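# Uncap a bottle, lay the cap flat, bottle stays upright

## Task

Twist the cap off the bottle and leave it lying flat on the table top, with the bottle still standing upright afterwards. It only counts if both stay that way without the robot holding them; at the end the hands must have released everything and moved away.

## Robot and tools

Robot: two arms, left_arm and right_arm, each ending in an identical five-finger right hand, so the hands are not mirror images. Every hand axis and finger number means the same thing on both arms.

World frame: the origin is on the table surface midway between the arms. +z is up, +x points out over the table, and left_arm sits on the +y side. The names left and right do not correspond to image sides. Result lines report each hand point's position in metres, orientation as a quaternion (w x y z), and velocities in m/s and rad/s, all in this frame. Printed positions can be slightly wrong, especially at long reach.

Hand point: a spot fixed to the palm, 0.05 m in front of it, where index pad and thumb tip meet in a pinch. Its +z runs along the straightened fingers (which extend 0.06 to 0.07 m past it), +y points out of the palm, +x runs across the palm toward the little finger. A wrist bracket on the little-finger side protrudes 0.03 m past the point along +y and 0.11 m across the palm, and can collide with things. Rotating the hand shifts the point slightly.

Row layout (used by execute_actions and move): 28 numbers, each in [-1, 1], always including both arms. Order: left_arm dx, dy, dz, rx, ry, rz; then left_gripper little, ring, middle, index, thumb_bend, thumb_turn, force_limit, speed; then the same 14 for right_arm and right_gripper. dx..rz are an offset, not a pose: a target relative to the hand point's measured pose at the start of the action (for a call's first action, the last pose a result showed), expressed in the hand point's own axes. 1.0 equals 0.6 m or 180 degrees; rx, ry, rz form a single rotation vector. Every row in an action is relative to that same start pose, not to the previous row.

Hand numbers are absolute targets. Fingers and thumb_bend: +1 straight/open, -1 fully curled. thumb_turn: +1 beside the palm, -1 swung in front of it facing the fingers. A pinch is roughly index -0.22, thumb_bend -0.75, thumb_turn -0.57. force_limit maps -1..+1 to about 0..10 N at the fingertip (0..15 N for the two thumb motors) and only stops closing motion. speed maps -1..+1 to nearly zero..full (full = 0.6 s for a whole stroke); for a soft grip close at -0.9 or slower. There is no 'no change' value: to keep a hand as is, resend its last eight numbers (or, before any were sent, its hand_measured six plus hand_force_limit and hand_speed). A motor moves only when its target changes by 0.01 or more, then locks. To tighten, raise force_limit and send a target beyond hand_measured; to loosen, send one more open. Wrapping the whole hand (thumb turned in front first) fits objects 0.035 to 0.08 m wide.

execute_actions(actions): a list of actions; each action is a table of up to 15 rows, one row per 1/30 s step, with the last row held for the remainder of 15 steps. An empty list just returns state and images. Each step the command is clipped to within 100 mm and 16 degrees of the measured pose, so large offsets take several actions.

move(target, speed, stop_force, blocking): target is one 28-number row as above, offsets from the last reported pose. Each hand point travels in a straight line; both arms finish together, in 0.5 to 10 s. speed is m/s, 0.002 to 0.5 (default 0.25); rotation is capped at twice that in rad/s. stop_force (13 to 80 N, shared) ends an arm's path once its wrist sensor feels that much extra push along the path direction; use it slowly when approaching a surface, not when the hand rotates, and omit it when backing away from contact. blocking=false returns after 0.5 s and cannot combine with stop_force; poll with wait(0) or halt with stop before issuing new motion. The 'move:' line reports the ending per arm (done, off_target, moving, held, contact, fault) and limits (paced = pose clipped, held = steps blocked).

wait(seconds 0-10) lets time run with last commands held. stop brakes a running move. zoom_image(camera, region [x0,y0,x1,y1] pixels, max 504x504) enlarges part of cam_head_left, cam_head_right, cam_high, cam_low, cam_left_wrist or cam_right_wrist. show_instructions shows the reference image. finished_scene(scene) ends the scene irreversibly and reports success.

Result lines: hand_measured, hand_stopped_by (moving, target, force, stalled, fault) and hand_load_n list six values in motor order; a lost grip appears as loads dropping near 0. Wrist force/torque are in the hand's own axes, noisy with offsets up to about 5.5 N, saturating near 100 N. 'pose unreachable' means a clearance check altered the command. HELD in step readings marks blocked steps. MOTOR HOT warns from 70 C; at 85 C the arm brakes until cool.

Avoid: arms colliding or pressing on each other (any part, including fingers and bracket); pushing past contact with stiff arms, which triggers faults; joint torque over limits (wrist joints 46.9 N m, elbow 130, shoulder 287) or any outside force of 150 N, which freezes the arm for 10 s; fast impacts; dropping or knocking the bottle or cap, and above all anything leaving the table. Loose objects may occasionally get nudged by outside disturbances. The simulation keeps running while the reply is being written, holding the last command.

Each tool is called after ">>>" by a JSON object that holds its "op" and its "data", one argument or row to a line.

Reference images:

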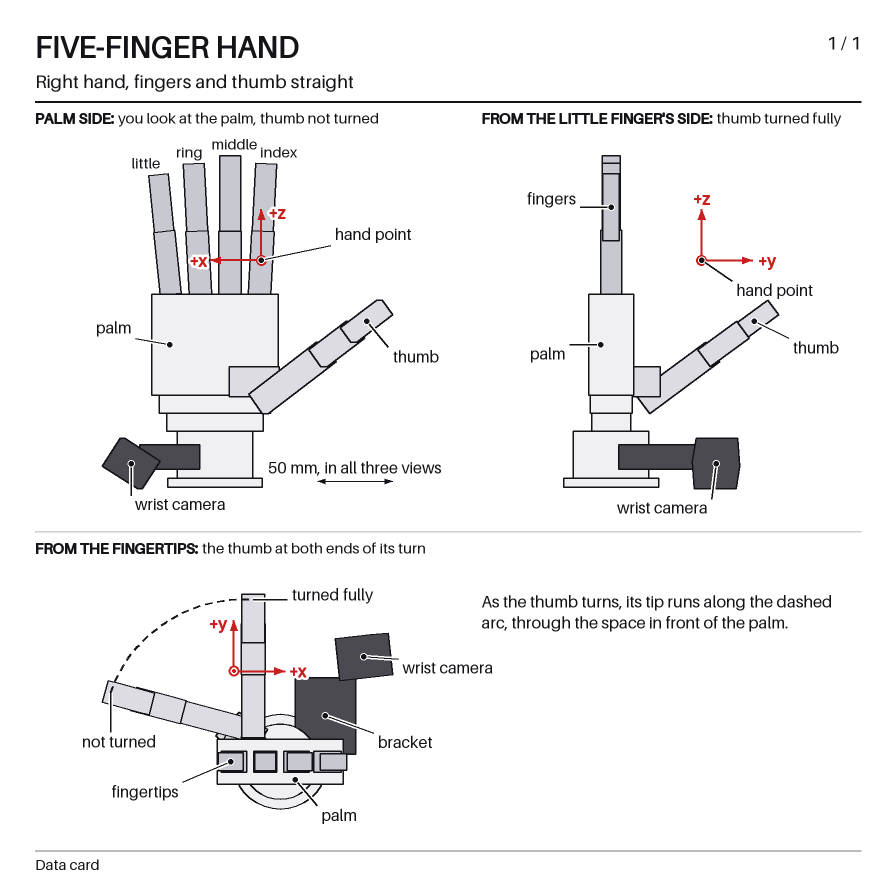

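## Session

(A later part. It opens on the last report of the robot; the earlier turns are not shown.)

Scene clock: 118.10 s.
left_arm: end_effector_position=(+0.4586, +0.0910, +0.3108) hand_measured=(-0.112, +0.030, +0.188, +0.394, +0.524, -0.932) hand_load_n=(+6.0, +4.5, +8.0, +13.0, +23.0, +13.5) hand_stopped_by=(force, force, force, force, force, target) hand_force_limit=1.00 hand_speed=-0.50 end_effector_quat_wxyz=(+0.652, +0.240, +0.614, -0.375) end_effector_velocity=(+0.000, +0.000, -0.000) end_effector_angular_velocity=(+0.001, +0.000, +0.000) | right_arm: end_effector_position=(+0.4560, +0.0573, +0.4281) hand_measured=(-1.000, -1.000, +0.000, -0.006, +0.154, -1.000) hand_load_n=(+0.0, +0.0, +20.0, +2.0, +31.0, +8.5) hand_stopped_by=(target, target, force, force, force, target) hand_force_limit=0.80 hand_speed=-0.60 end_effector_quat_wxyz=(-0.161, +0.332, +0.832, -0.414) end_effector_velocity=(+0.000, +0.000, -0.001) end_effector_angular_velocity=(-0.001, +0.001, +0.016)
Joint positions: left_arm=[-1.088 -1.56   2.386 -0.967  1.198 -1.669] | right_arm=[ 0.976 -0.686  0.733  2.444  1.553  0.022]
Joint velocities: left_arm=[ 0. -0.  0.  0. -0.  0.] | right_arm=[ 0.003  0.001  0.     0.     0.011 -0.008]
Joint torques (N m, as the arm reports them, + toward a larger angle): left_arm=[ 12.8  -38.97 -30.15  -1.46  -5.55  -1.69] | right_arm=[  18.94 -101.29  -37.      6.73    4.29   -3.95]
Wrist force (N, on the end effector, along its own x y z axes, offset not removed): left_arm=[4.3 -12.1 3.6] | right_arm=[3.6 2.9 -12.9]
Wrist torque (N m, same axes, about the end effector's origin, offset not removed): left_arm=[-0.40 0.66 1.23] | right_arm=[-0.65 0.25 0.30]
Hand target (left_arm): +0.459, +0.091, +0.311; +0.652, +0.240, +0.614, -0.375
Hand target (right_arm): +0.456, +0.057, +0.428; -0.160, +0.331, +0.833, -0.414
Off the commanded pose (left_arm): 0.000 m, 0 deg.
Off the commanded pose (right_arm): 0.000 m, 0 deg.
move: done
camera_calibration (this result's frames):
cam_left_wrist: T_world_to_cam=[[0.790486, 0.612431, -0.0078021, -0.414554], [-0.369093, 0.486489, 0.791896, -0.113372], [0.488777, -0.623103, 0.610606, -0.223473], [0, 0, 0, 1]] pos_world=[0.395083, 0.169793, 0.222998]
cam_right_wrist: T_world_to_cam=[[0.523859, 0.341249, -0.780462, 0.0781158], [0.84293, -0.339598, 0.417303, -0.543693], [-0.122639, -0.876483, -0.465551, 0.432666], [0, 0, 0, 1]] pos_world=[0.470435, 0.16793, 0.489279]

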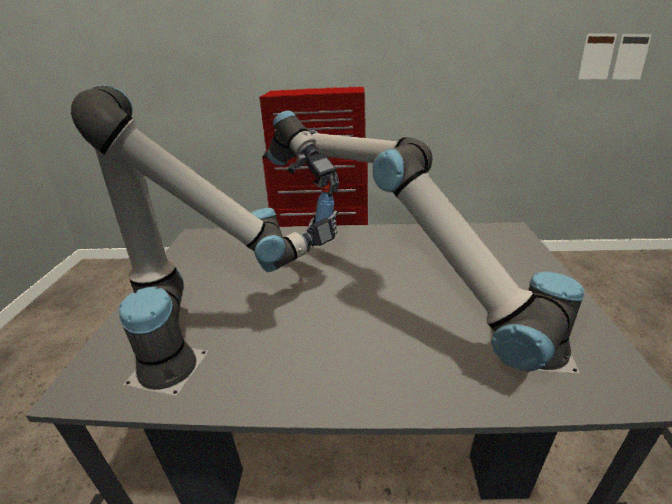

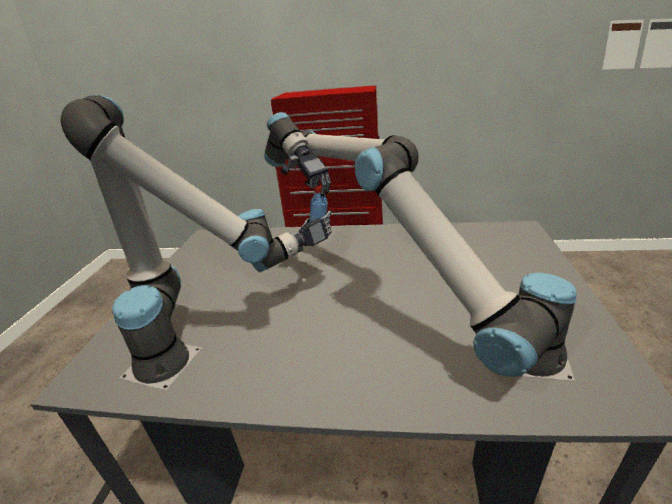

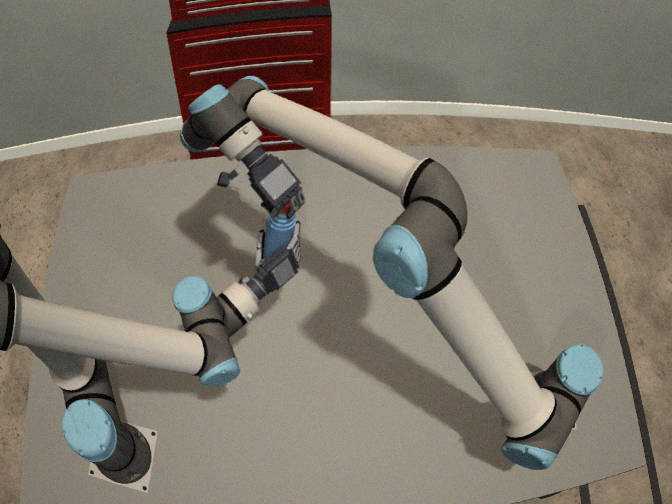

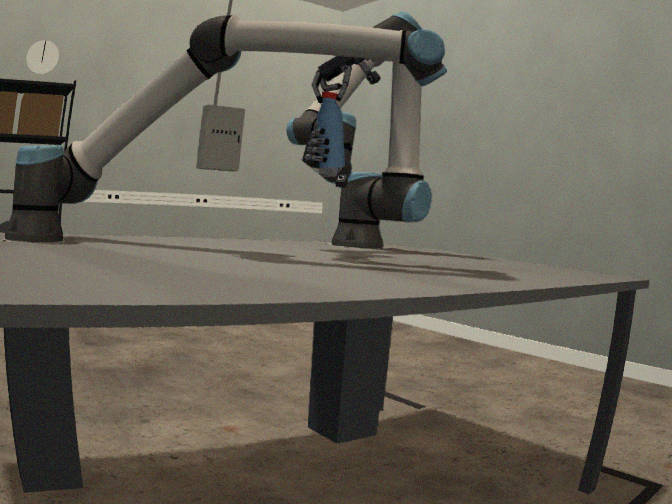

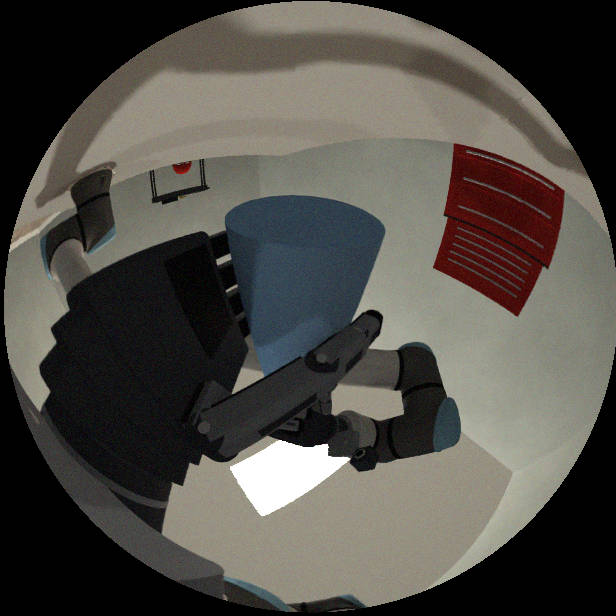

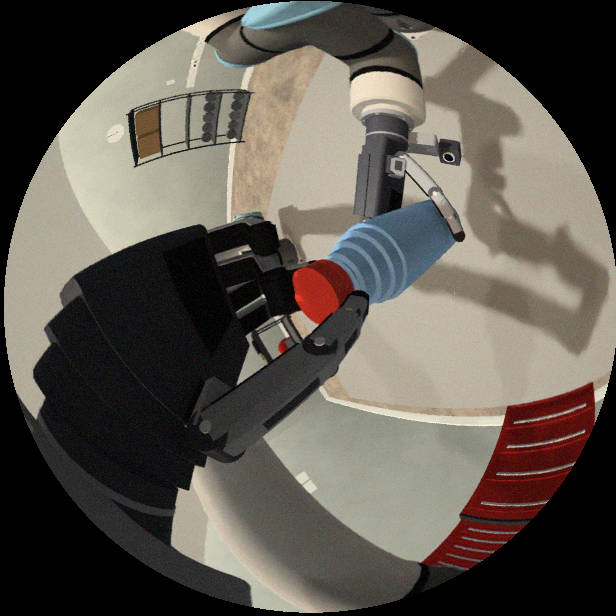

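>>> {"op": "move", "data": {
  "target": [0,0,0,0,0,0,-1,-0.97,-1,-1,-1,-1,1,-0.5,0.003,0.008,-0.010,0,0,0,-1,-1,-1,-1,-1,-1,0.8,-0.6],
  "speed": 0.03
}}

>>> {"op": "move", "data": {
  "target": [0,0,0,0,0,0,-0.97,-1,-0.97,-0.97,-0.97,-0.98,1,-0.5,0,0,0,0,0,0,-1,-1,0.6,0.6,1,-1,0.6,0.3]
}}

>>> {"op": "move", "data": {
  "target": [0,0,0,0,0,0,-0.97,-1,-0.97,-0.97,-0.97,-0.98,1,-0.5,0.034,0.017,-0.013,0,0.6,0.45,-1,-1,0.6,0.6,1,-1,0.6,0.3],
  "speed": 0.4
}}

>>> {"op": "zoom_image", "data": {
  "camera": "cam_low",
  "region": [260,40,420,190]
}}

Scene clock: 119.23 s.
left_arm: end_effector_position=(+0.4586, +0.0910, +0.3108) hand_measured=(-0.112, +0.030, +0.188, +0.390, +0.524, -0.934) hand_load_n=(+13.0, +7.0, +4.0, +0.5, +22.5, +3.5) hand_stopped_by=(force, force, force, force, force, target) hand_force_limit=1.00 hand_speed=-0.50 end_effector_quat_wxyz=(+0.652, +0.240, +0.614, -0.375) end_effector_velocity=(+0.000, +0.001, -0.000) end_effector_angular_velocity=(-0.000, -0.000, +0.000) | right_arm: end_effector_position=(+0.4598, +0.0638, +0.4279) hand_measured=(-1.000, -1.000, +0.012, -0.006, +0.154, -1.000) hand_load_n=(+0.0, +0.0, +22.0, +6.0, +24.5, +3.0) hand_stopped_by=(target, target, force, force, force, target) hand_force_limit=0.80 hand_speed=-0.60 end_effector_quat_wxyz=(-0.161, +0.332, +0.832, -0.414) end_effector_velocity=(+0.002, +0.002, -0.001) end_effector_angular_velocity=(-0.002, +0.002, -0.001)
Joint positions: left_arm=[-1.088 -1.56   2.386 -0.967  1.198 -1.669] | right_arm=[ 0.977 -0.667  0.698  2.459  1.552  0.023]
Joint velocities: left_arm=[ 0.    -0.     0.001 -0.001 -0.     0.   ] | right_arm=[ 0.     0.008 -0.011  0.006 -0.001  0.001]
Joint torques (N m, as the arm reports them, + toward a larger angle): left_arm=[  4.7  -41.4  -30.48  -1.84   3.65  -1.19] | right_arm=[ 21.85 -80.42 -54.4    5.3   -4.54   2.86]
Wrist force (N, on the end effector, along its own x y z axes, offset not removed): left_arm=[2.7 8.7 -6.8] | right_arm=[-1.2 -9.4 2.6]
Wrist torque (N m, same axes, about the end effector's origin, offset not removed): left_arm=[0.20 -0.28 -0.34] | right_arm=[0.06 -0.49 0.06]
Hand target (left_arm): +0.459, +0.091, +0.311; +0.652, +0.240, +0.614, -0.375
Hand target (right_arm): +0.460, +0.064, +0.428; -0.161, +0.332, +0.832, -0.414
Off the commanded pose (left_arm): 0.000 m, 0 deg.
Off the commanded pose (right_arm): 0.000 m, 0 deg.
move: done
camera_calibration (this result's frames):
cam_left_wrist: T_world_to_cam=[[0.790349, 0.612606, -0.00783551, -0.414577], [-0.369167, 0.486407, 0.791911, -0.113338], [0.488941, -0.622994, 0.610586, -0.223533], [0, 0, 0, 1]] pos_world=[0.395115, 0.169841, 0.222991]
cam_right_wrist: T_world_to_cam=[[0.523849, 0.341296, -0.780448, 0.0737614], [0.842951, -0.339515, 0.417329, -0.544629], [-0.122541, -0.876497, -0.46555, 0.438716], [0, 0, 0, 1]] pos_world=[0.474216, 0.174449, 0.4891]

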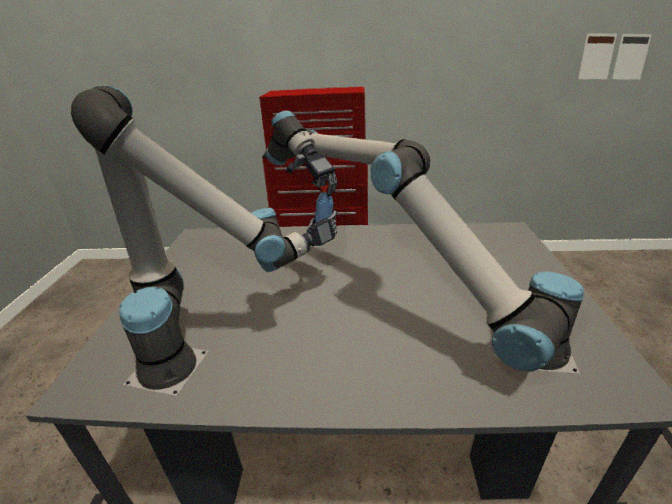

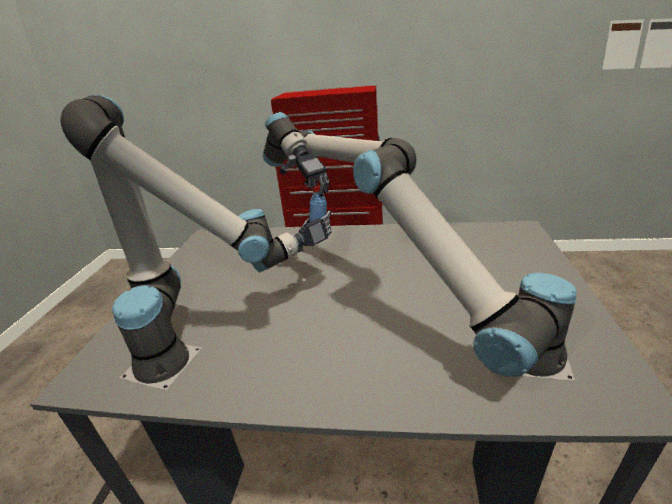

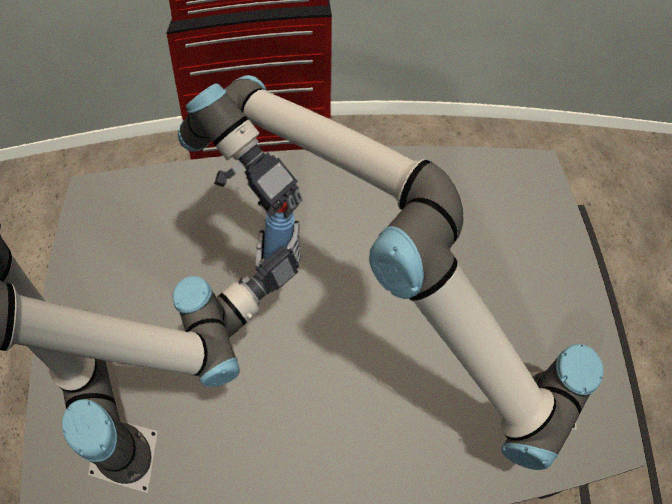

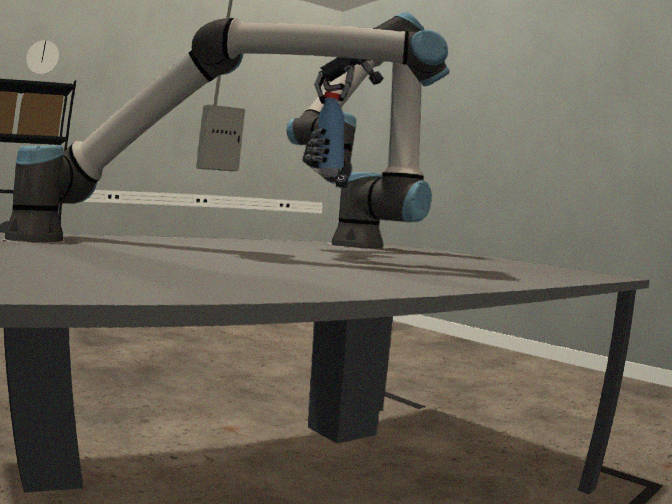

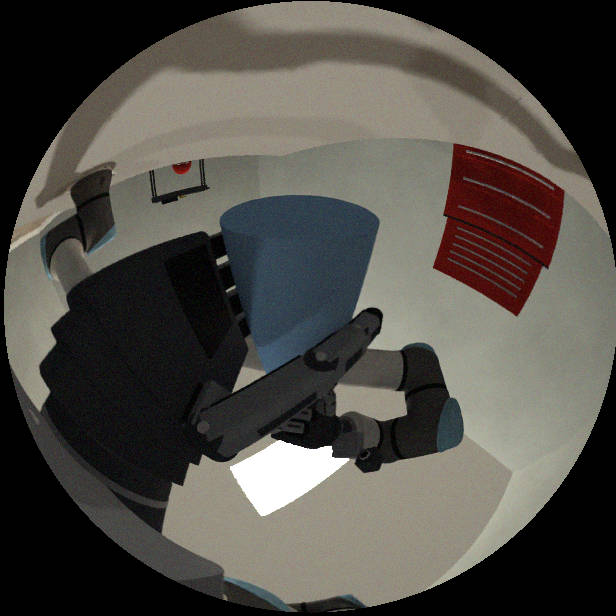

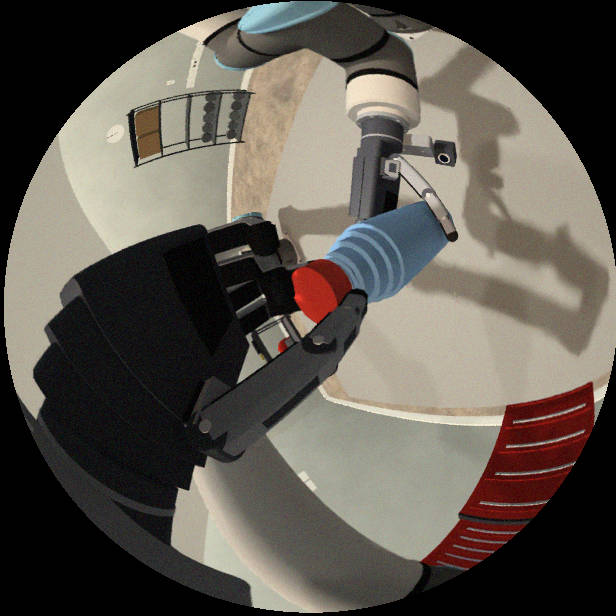

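Scene clock: 120.13 s.
left_arm: end_effector_position=(+0.4586, +0.0910, +0.3108) hand_measured=(-0.112, +0.014, +0.166, +0.340, +0.524, -0.978) hand_load_n=(+11.5, +11.0, +6.5, +7.0, +28.5, +12.0) hand_stopped_by=(force, force, force, force, force, target) hand_force_limit=1.00 hand_speed=-0.50 end_effector_quat_wxyz=(+0.652, +0.240, +0.614, -0.375) end_effector_velocity=(+0.000, -0.000, +0.001) end_effector_angular_velocity=(-0.002, -0.001, +0.000) | right_arm: end_effector_position=(+0.4597, +0.0638, +0.4279) hand_measured=(-1.000, -1.000, +0.600, +0.600, +1.000, -1.000) hand_load_n=(+0.0, +0.0, +0.0, +0.0, +0.0, +0.0) hand_stopped_by=(target, target, target, target, target, target) hand_force_limit=0.60 hand_speed=0.30 end_effector_quat_wxyz=(-0.161, +0.332, +0.832, -0.414) end_effector_velocity=(-0.000, -0.000, +0.001) end_effector_angular_velocity=(+0.000, -0.001, +0.001)
Joint positions: left_arm=[-1.088 -1.56   2.386 -0.967  1.198 -1.669] | right_arm=[ 0.977 -0.667  0.698  2.459  1.552  0.023]
Joint velocities: left_arm=[ 0.    -0.    -0.001 -0.001 -0.     0.   ] | right_arm=[ 0. -0. -0.  0.  0.  0.]
Joint torques (N m, as the arm reports them, + toward a larger angle): left_arm=[  4.17 -36.18 -29.65  -2.08  -2.54  -1.03] | right_arm=[  13.61 -114.06  -27.26    0.5     1.16   -0.14]
Wrist force (N, on the end effector, along its own x y z axes, offset not removed): left_arm=[1.9 0.8 -1.9] | right_arm=[-0.3 -1.7 -0.7]
Wrist torque (N m, same axes, about the end effector's origin, offset not removed): left_arm=[-0.08 -0.24 0.17] | right_arm=[-0.32 0.21 -0.18]
Hand target (left_arm): +0.459, +0.091, +0.311; +0.652, +0.240, +0.614, -0.375
Hand target (right_arm): +0.460, +0.064, +0.428; -0.161, +0.332, +0.832, -0.414
Off the commanded pose (left_arm): 0.000 m, 0 deg.
Off the commanded pose (right_arm): 0.000 m, 0 deg.
move: done
camera_calibration (this result's frames):
cam_left_wrist: T_world_to_cam=[[0.790352, 0.612603, -0.00783765, -0.414577], [-0.369168, 0.486415, 0.791906, -0.113342], [0.488936, -0.622992, 0.610592, -0.223536], [0, 0, 0, 1]] pos_world=[0.395114, 0.169841, 0.222996]
cam_right_wrist: T_world_to_cam=[[0.523849, 0.341282, -0.780454, 0.073773], [0.84294, -0.339583, 0.417295, -0.544568], [-0.122614, -0.876476, -0.465571, 0.438772], [0, 0, 0, 1]] pos_world=[0.474191, 0.17447, 0.489102]

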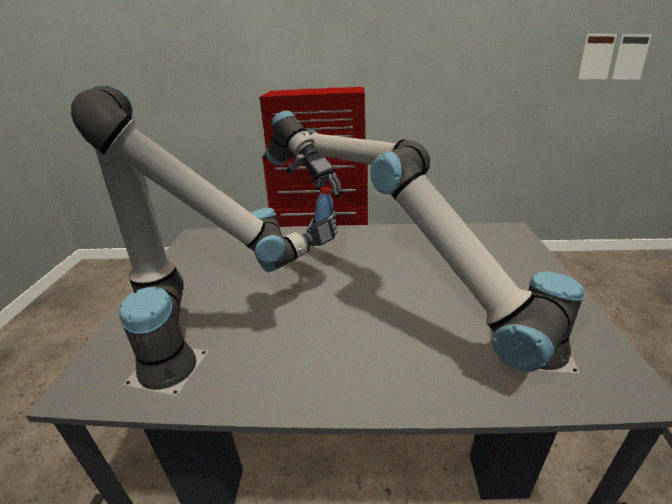

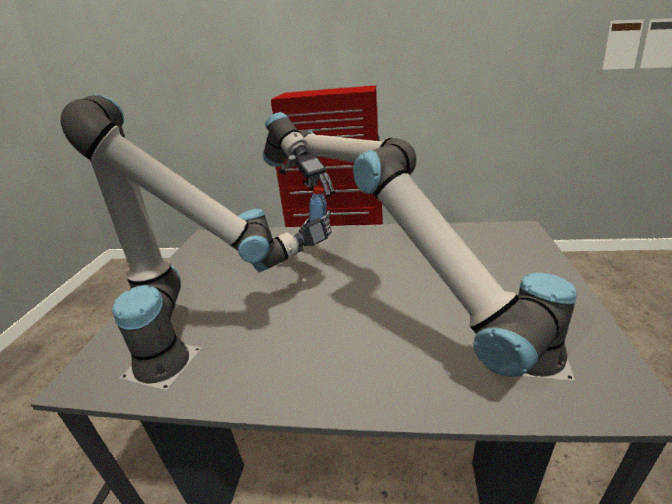

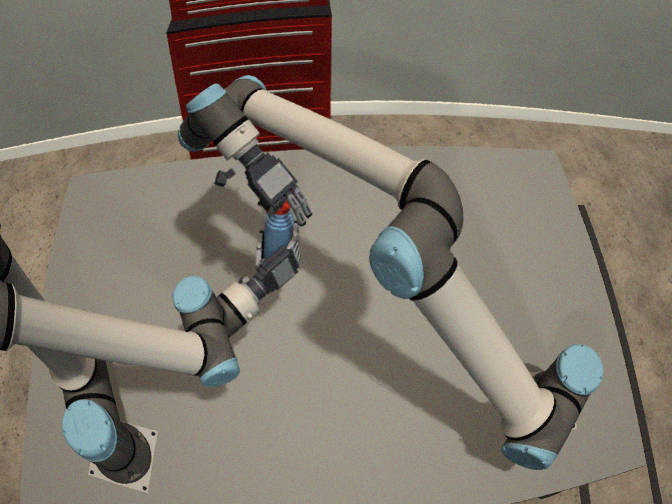

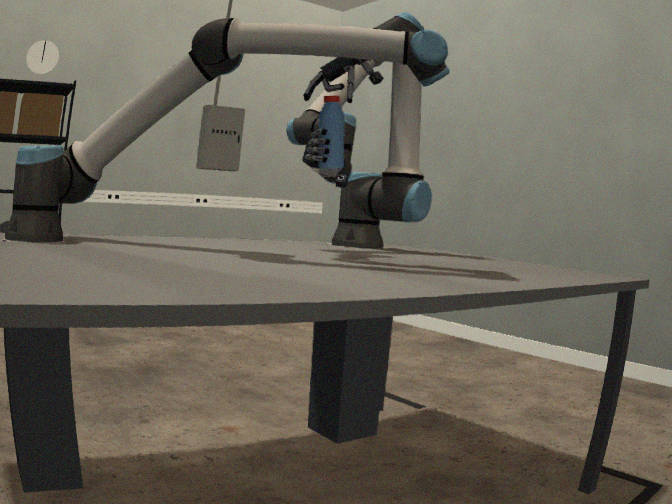

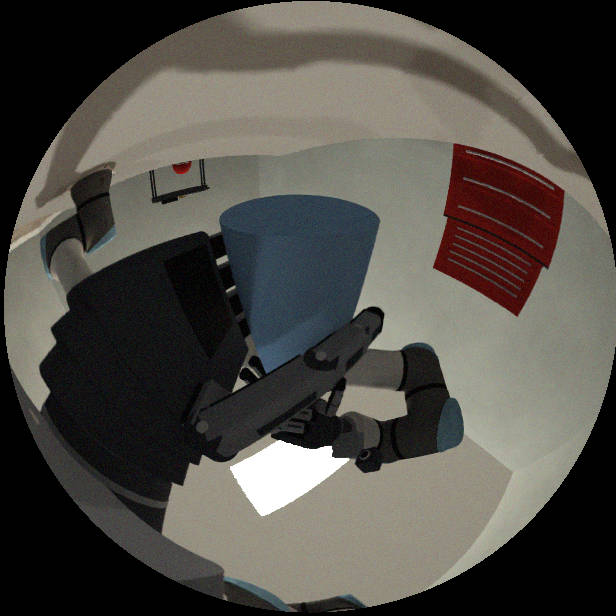

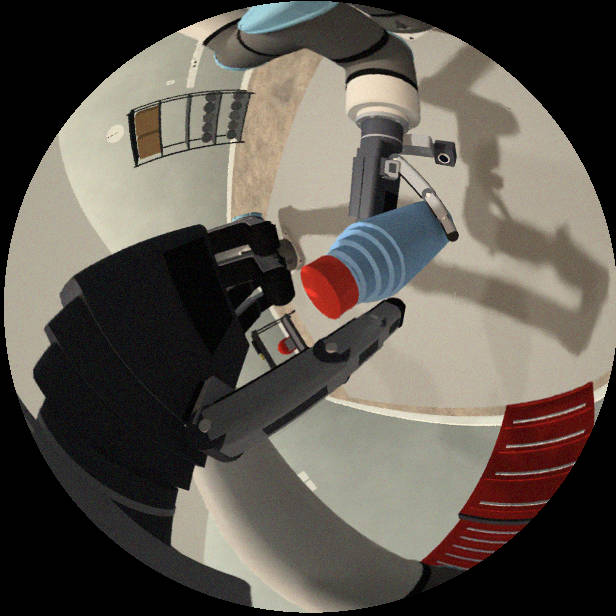

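Scene clock: 123.83 s.
left_arm: end_effector_position=(+0.4586, +0.0910, +0.3108) hand_measured=(-0.112, +0.014, +0.166, +0.340, +0.524, -0.978) hand_load_n=(+11.5, +11.0, +6.5, +7.0, +28.5, +12.0) hand_stopped_by=(force, force, force, force, force, target) hand_force_limit=1.00 hand_speed=-0.50 end_effector_quat_wxyz=(+0.652, +0.240, +0.614, -0.375) end_effector_velocity=(-0.000, -0.000, -0.001) end_effector_angular_velocity=(+0.002, +0.001, -0.000) | right_arm: end_effector_position=(+0.4534, +0.0869, +0.4245) hand_measured=(-1.000, -1.000, +0.600, +0.600, +1.000, -1.000) hand_load_n=(+0.0, +0.0, +0.0, +0.0, +0.0, +0.0) hand_stopped_by=(target, target, target, target, target, target) hand_force_limit=0.60 hand_speed=0.30 end_effector_quat_wxyz=(-0.448, +0.894, +0.016, -0.003) end_effector_velocity=(+0.000, +0.000, +0.001) end_effector_angular_velocity=(+0.002, -0.005, -0.014)
Joint positions: left_arm=[-1.088 -1.56   2.386 -0.967  1.198 -1.669] | right_arm=[ 0.762 -1.218  1.306  0.834  0.851  2.416]
Joint velocities: left_arm=[-0.     0.002 -0.     0.    -0.    -0.   ] | right_arm=[ 0.002 -0.007  0.006 -0.015  0.01   0.016]
Joint torques (N m, as the arm reports them, + toward a larger angle): left_arm=[  6.16 -35.94 -30.05  -1.67  -2.13  -0.92] | right_arm=[ 16.11 -81.36 -30.18  -1.47   2.52   3.57]
Wrist force (N, on the end effector, along its own x y z axes, offset not removed): left_arm=[1.8 -0.1 -1.4] | right_arm=[3.2 -1.0 -4.6]
Wrist torque (N m, same axes, about the end effector's origin, offset not removed): left_arm=[-0.18 -0.17 0.15] | right_arm=[0.06 -0.38 0.30]
Hand target (left_arm): +0.459, +0.091, +0.311; +0.652, +0.240, +0.614, -0.375
Hand target (right_arm): +0.453, +0.087, +0.424; -0.448, +0.894, +0.016, -0.003
Off the commanded pose (left_arm): 0.000 m, 0 deg.
Off the commanded pose (right_arm): 0.000 m, 0 deg.
move: done
camera_calibration (this result's frames):
cam_left_wrist: T_world_to_cam=[[0.790351, 0.612604, -0.00783798, -0.414577], [-0.369168, 0.486415, 0.791906, -0.113342], [0.488937, -0.62299, 0.610593, -0.223536], [0, 0, 0, 1]] pos_world=[0.395114, 0.169841, 0.222996]
cam_right_wrist: T_world_to_cam=[[-0.116015, -0.604881, -0.787819, 0.441995], [-0.841657, -0.361297, 0.401345, 0.242497], [-0.527403, 0.709636, -0.467187, 0.503037], [0, 0, 0, 1]] pos_world=[0.520681, -0.00200438, 0.4859]

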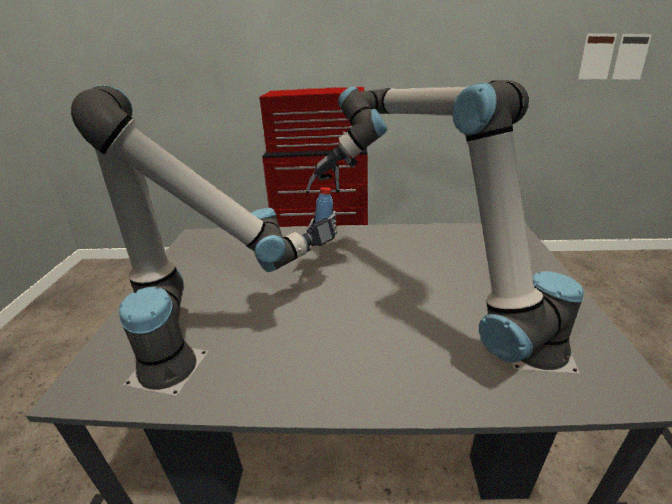

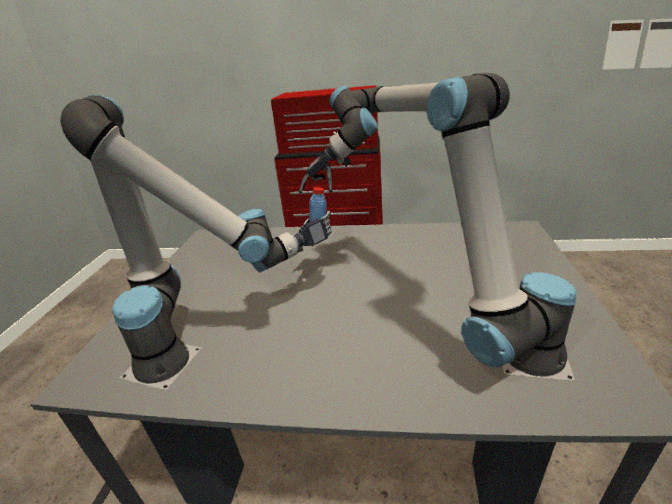

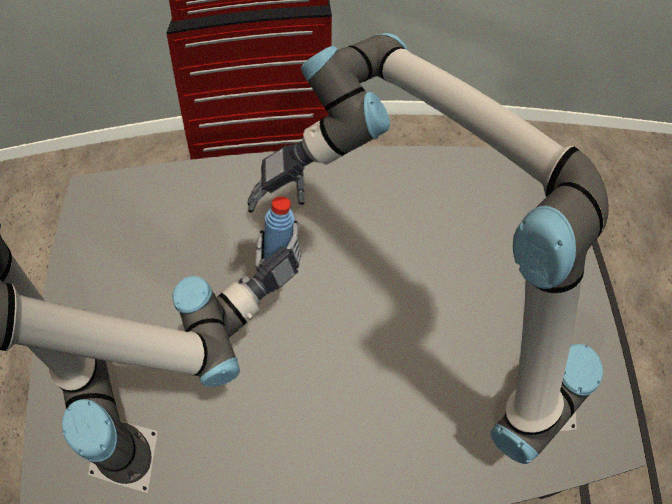

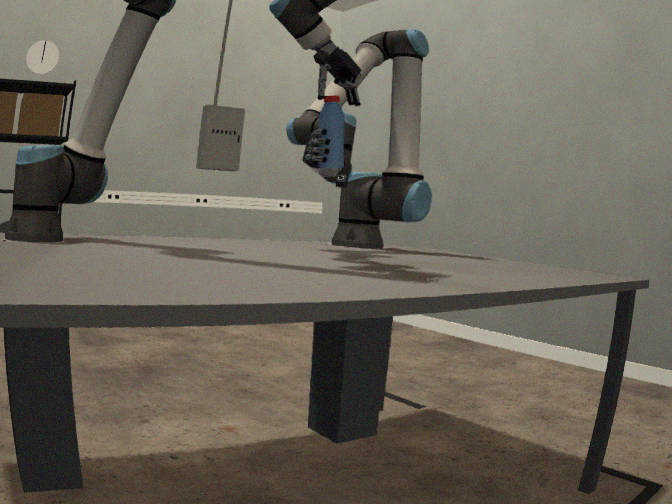

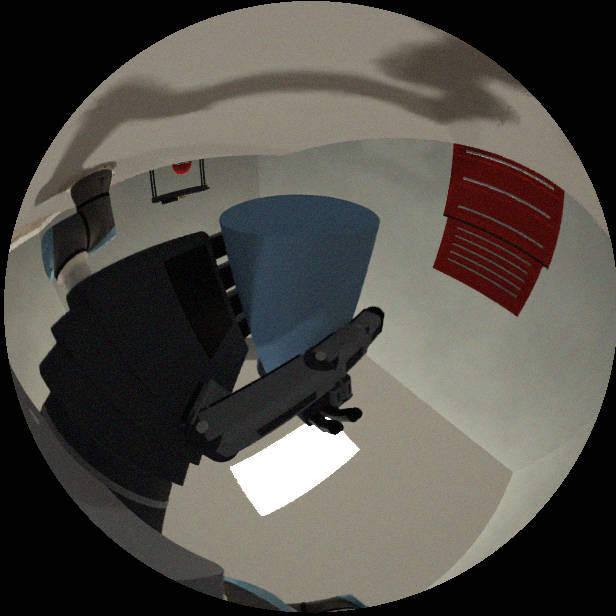

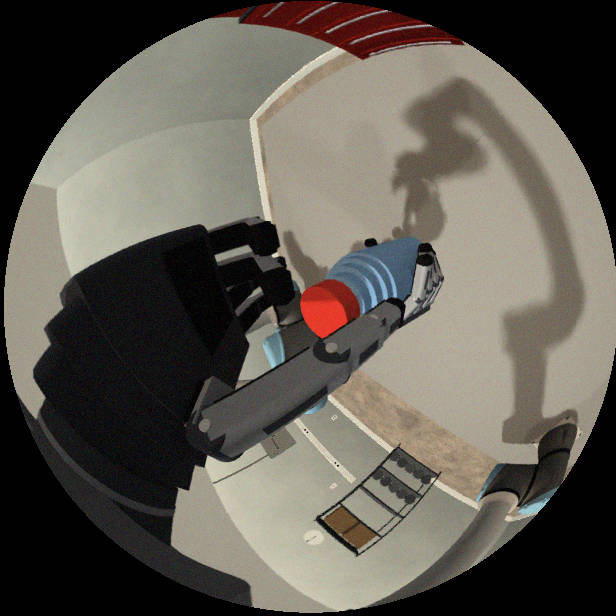

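Region (260, 40, 420, 190) of cam_low's 672x504 image, scaled by 3.150, with more detail than that image has; it fills the top 472 rows of this view, and the rest is white.

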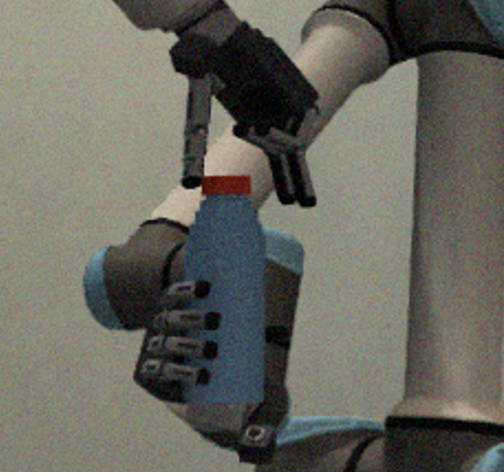

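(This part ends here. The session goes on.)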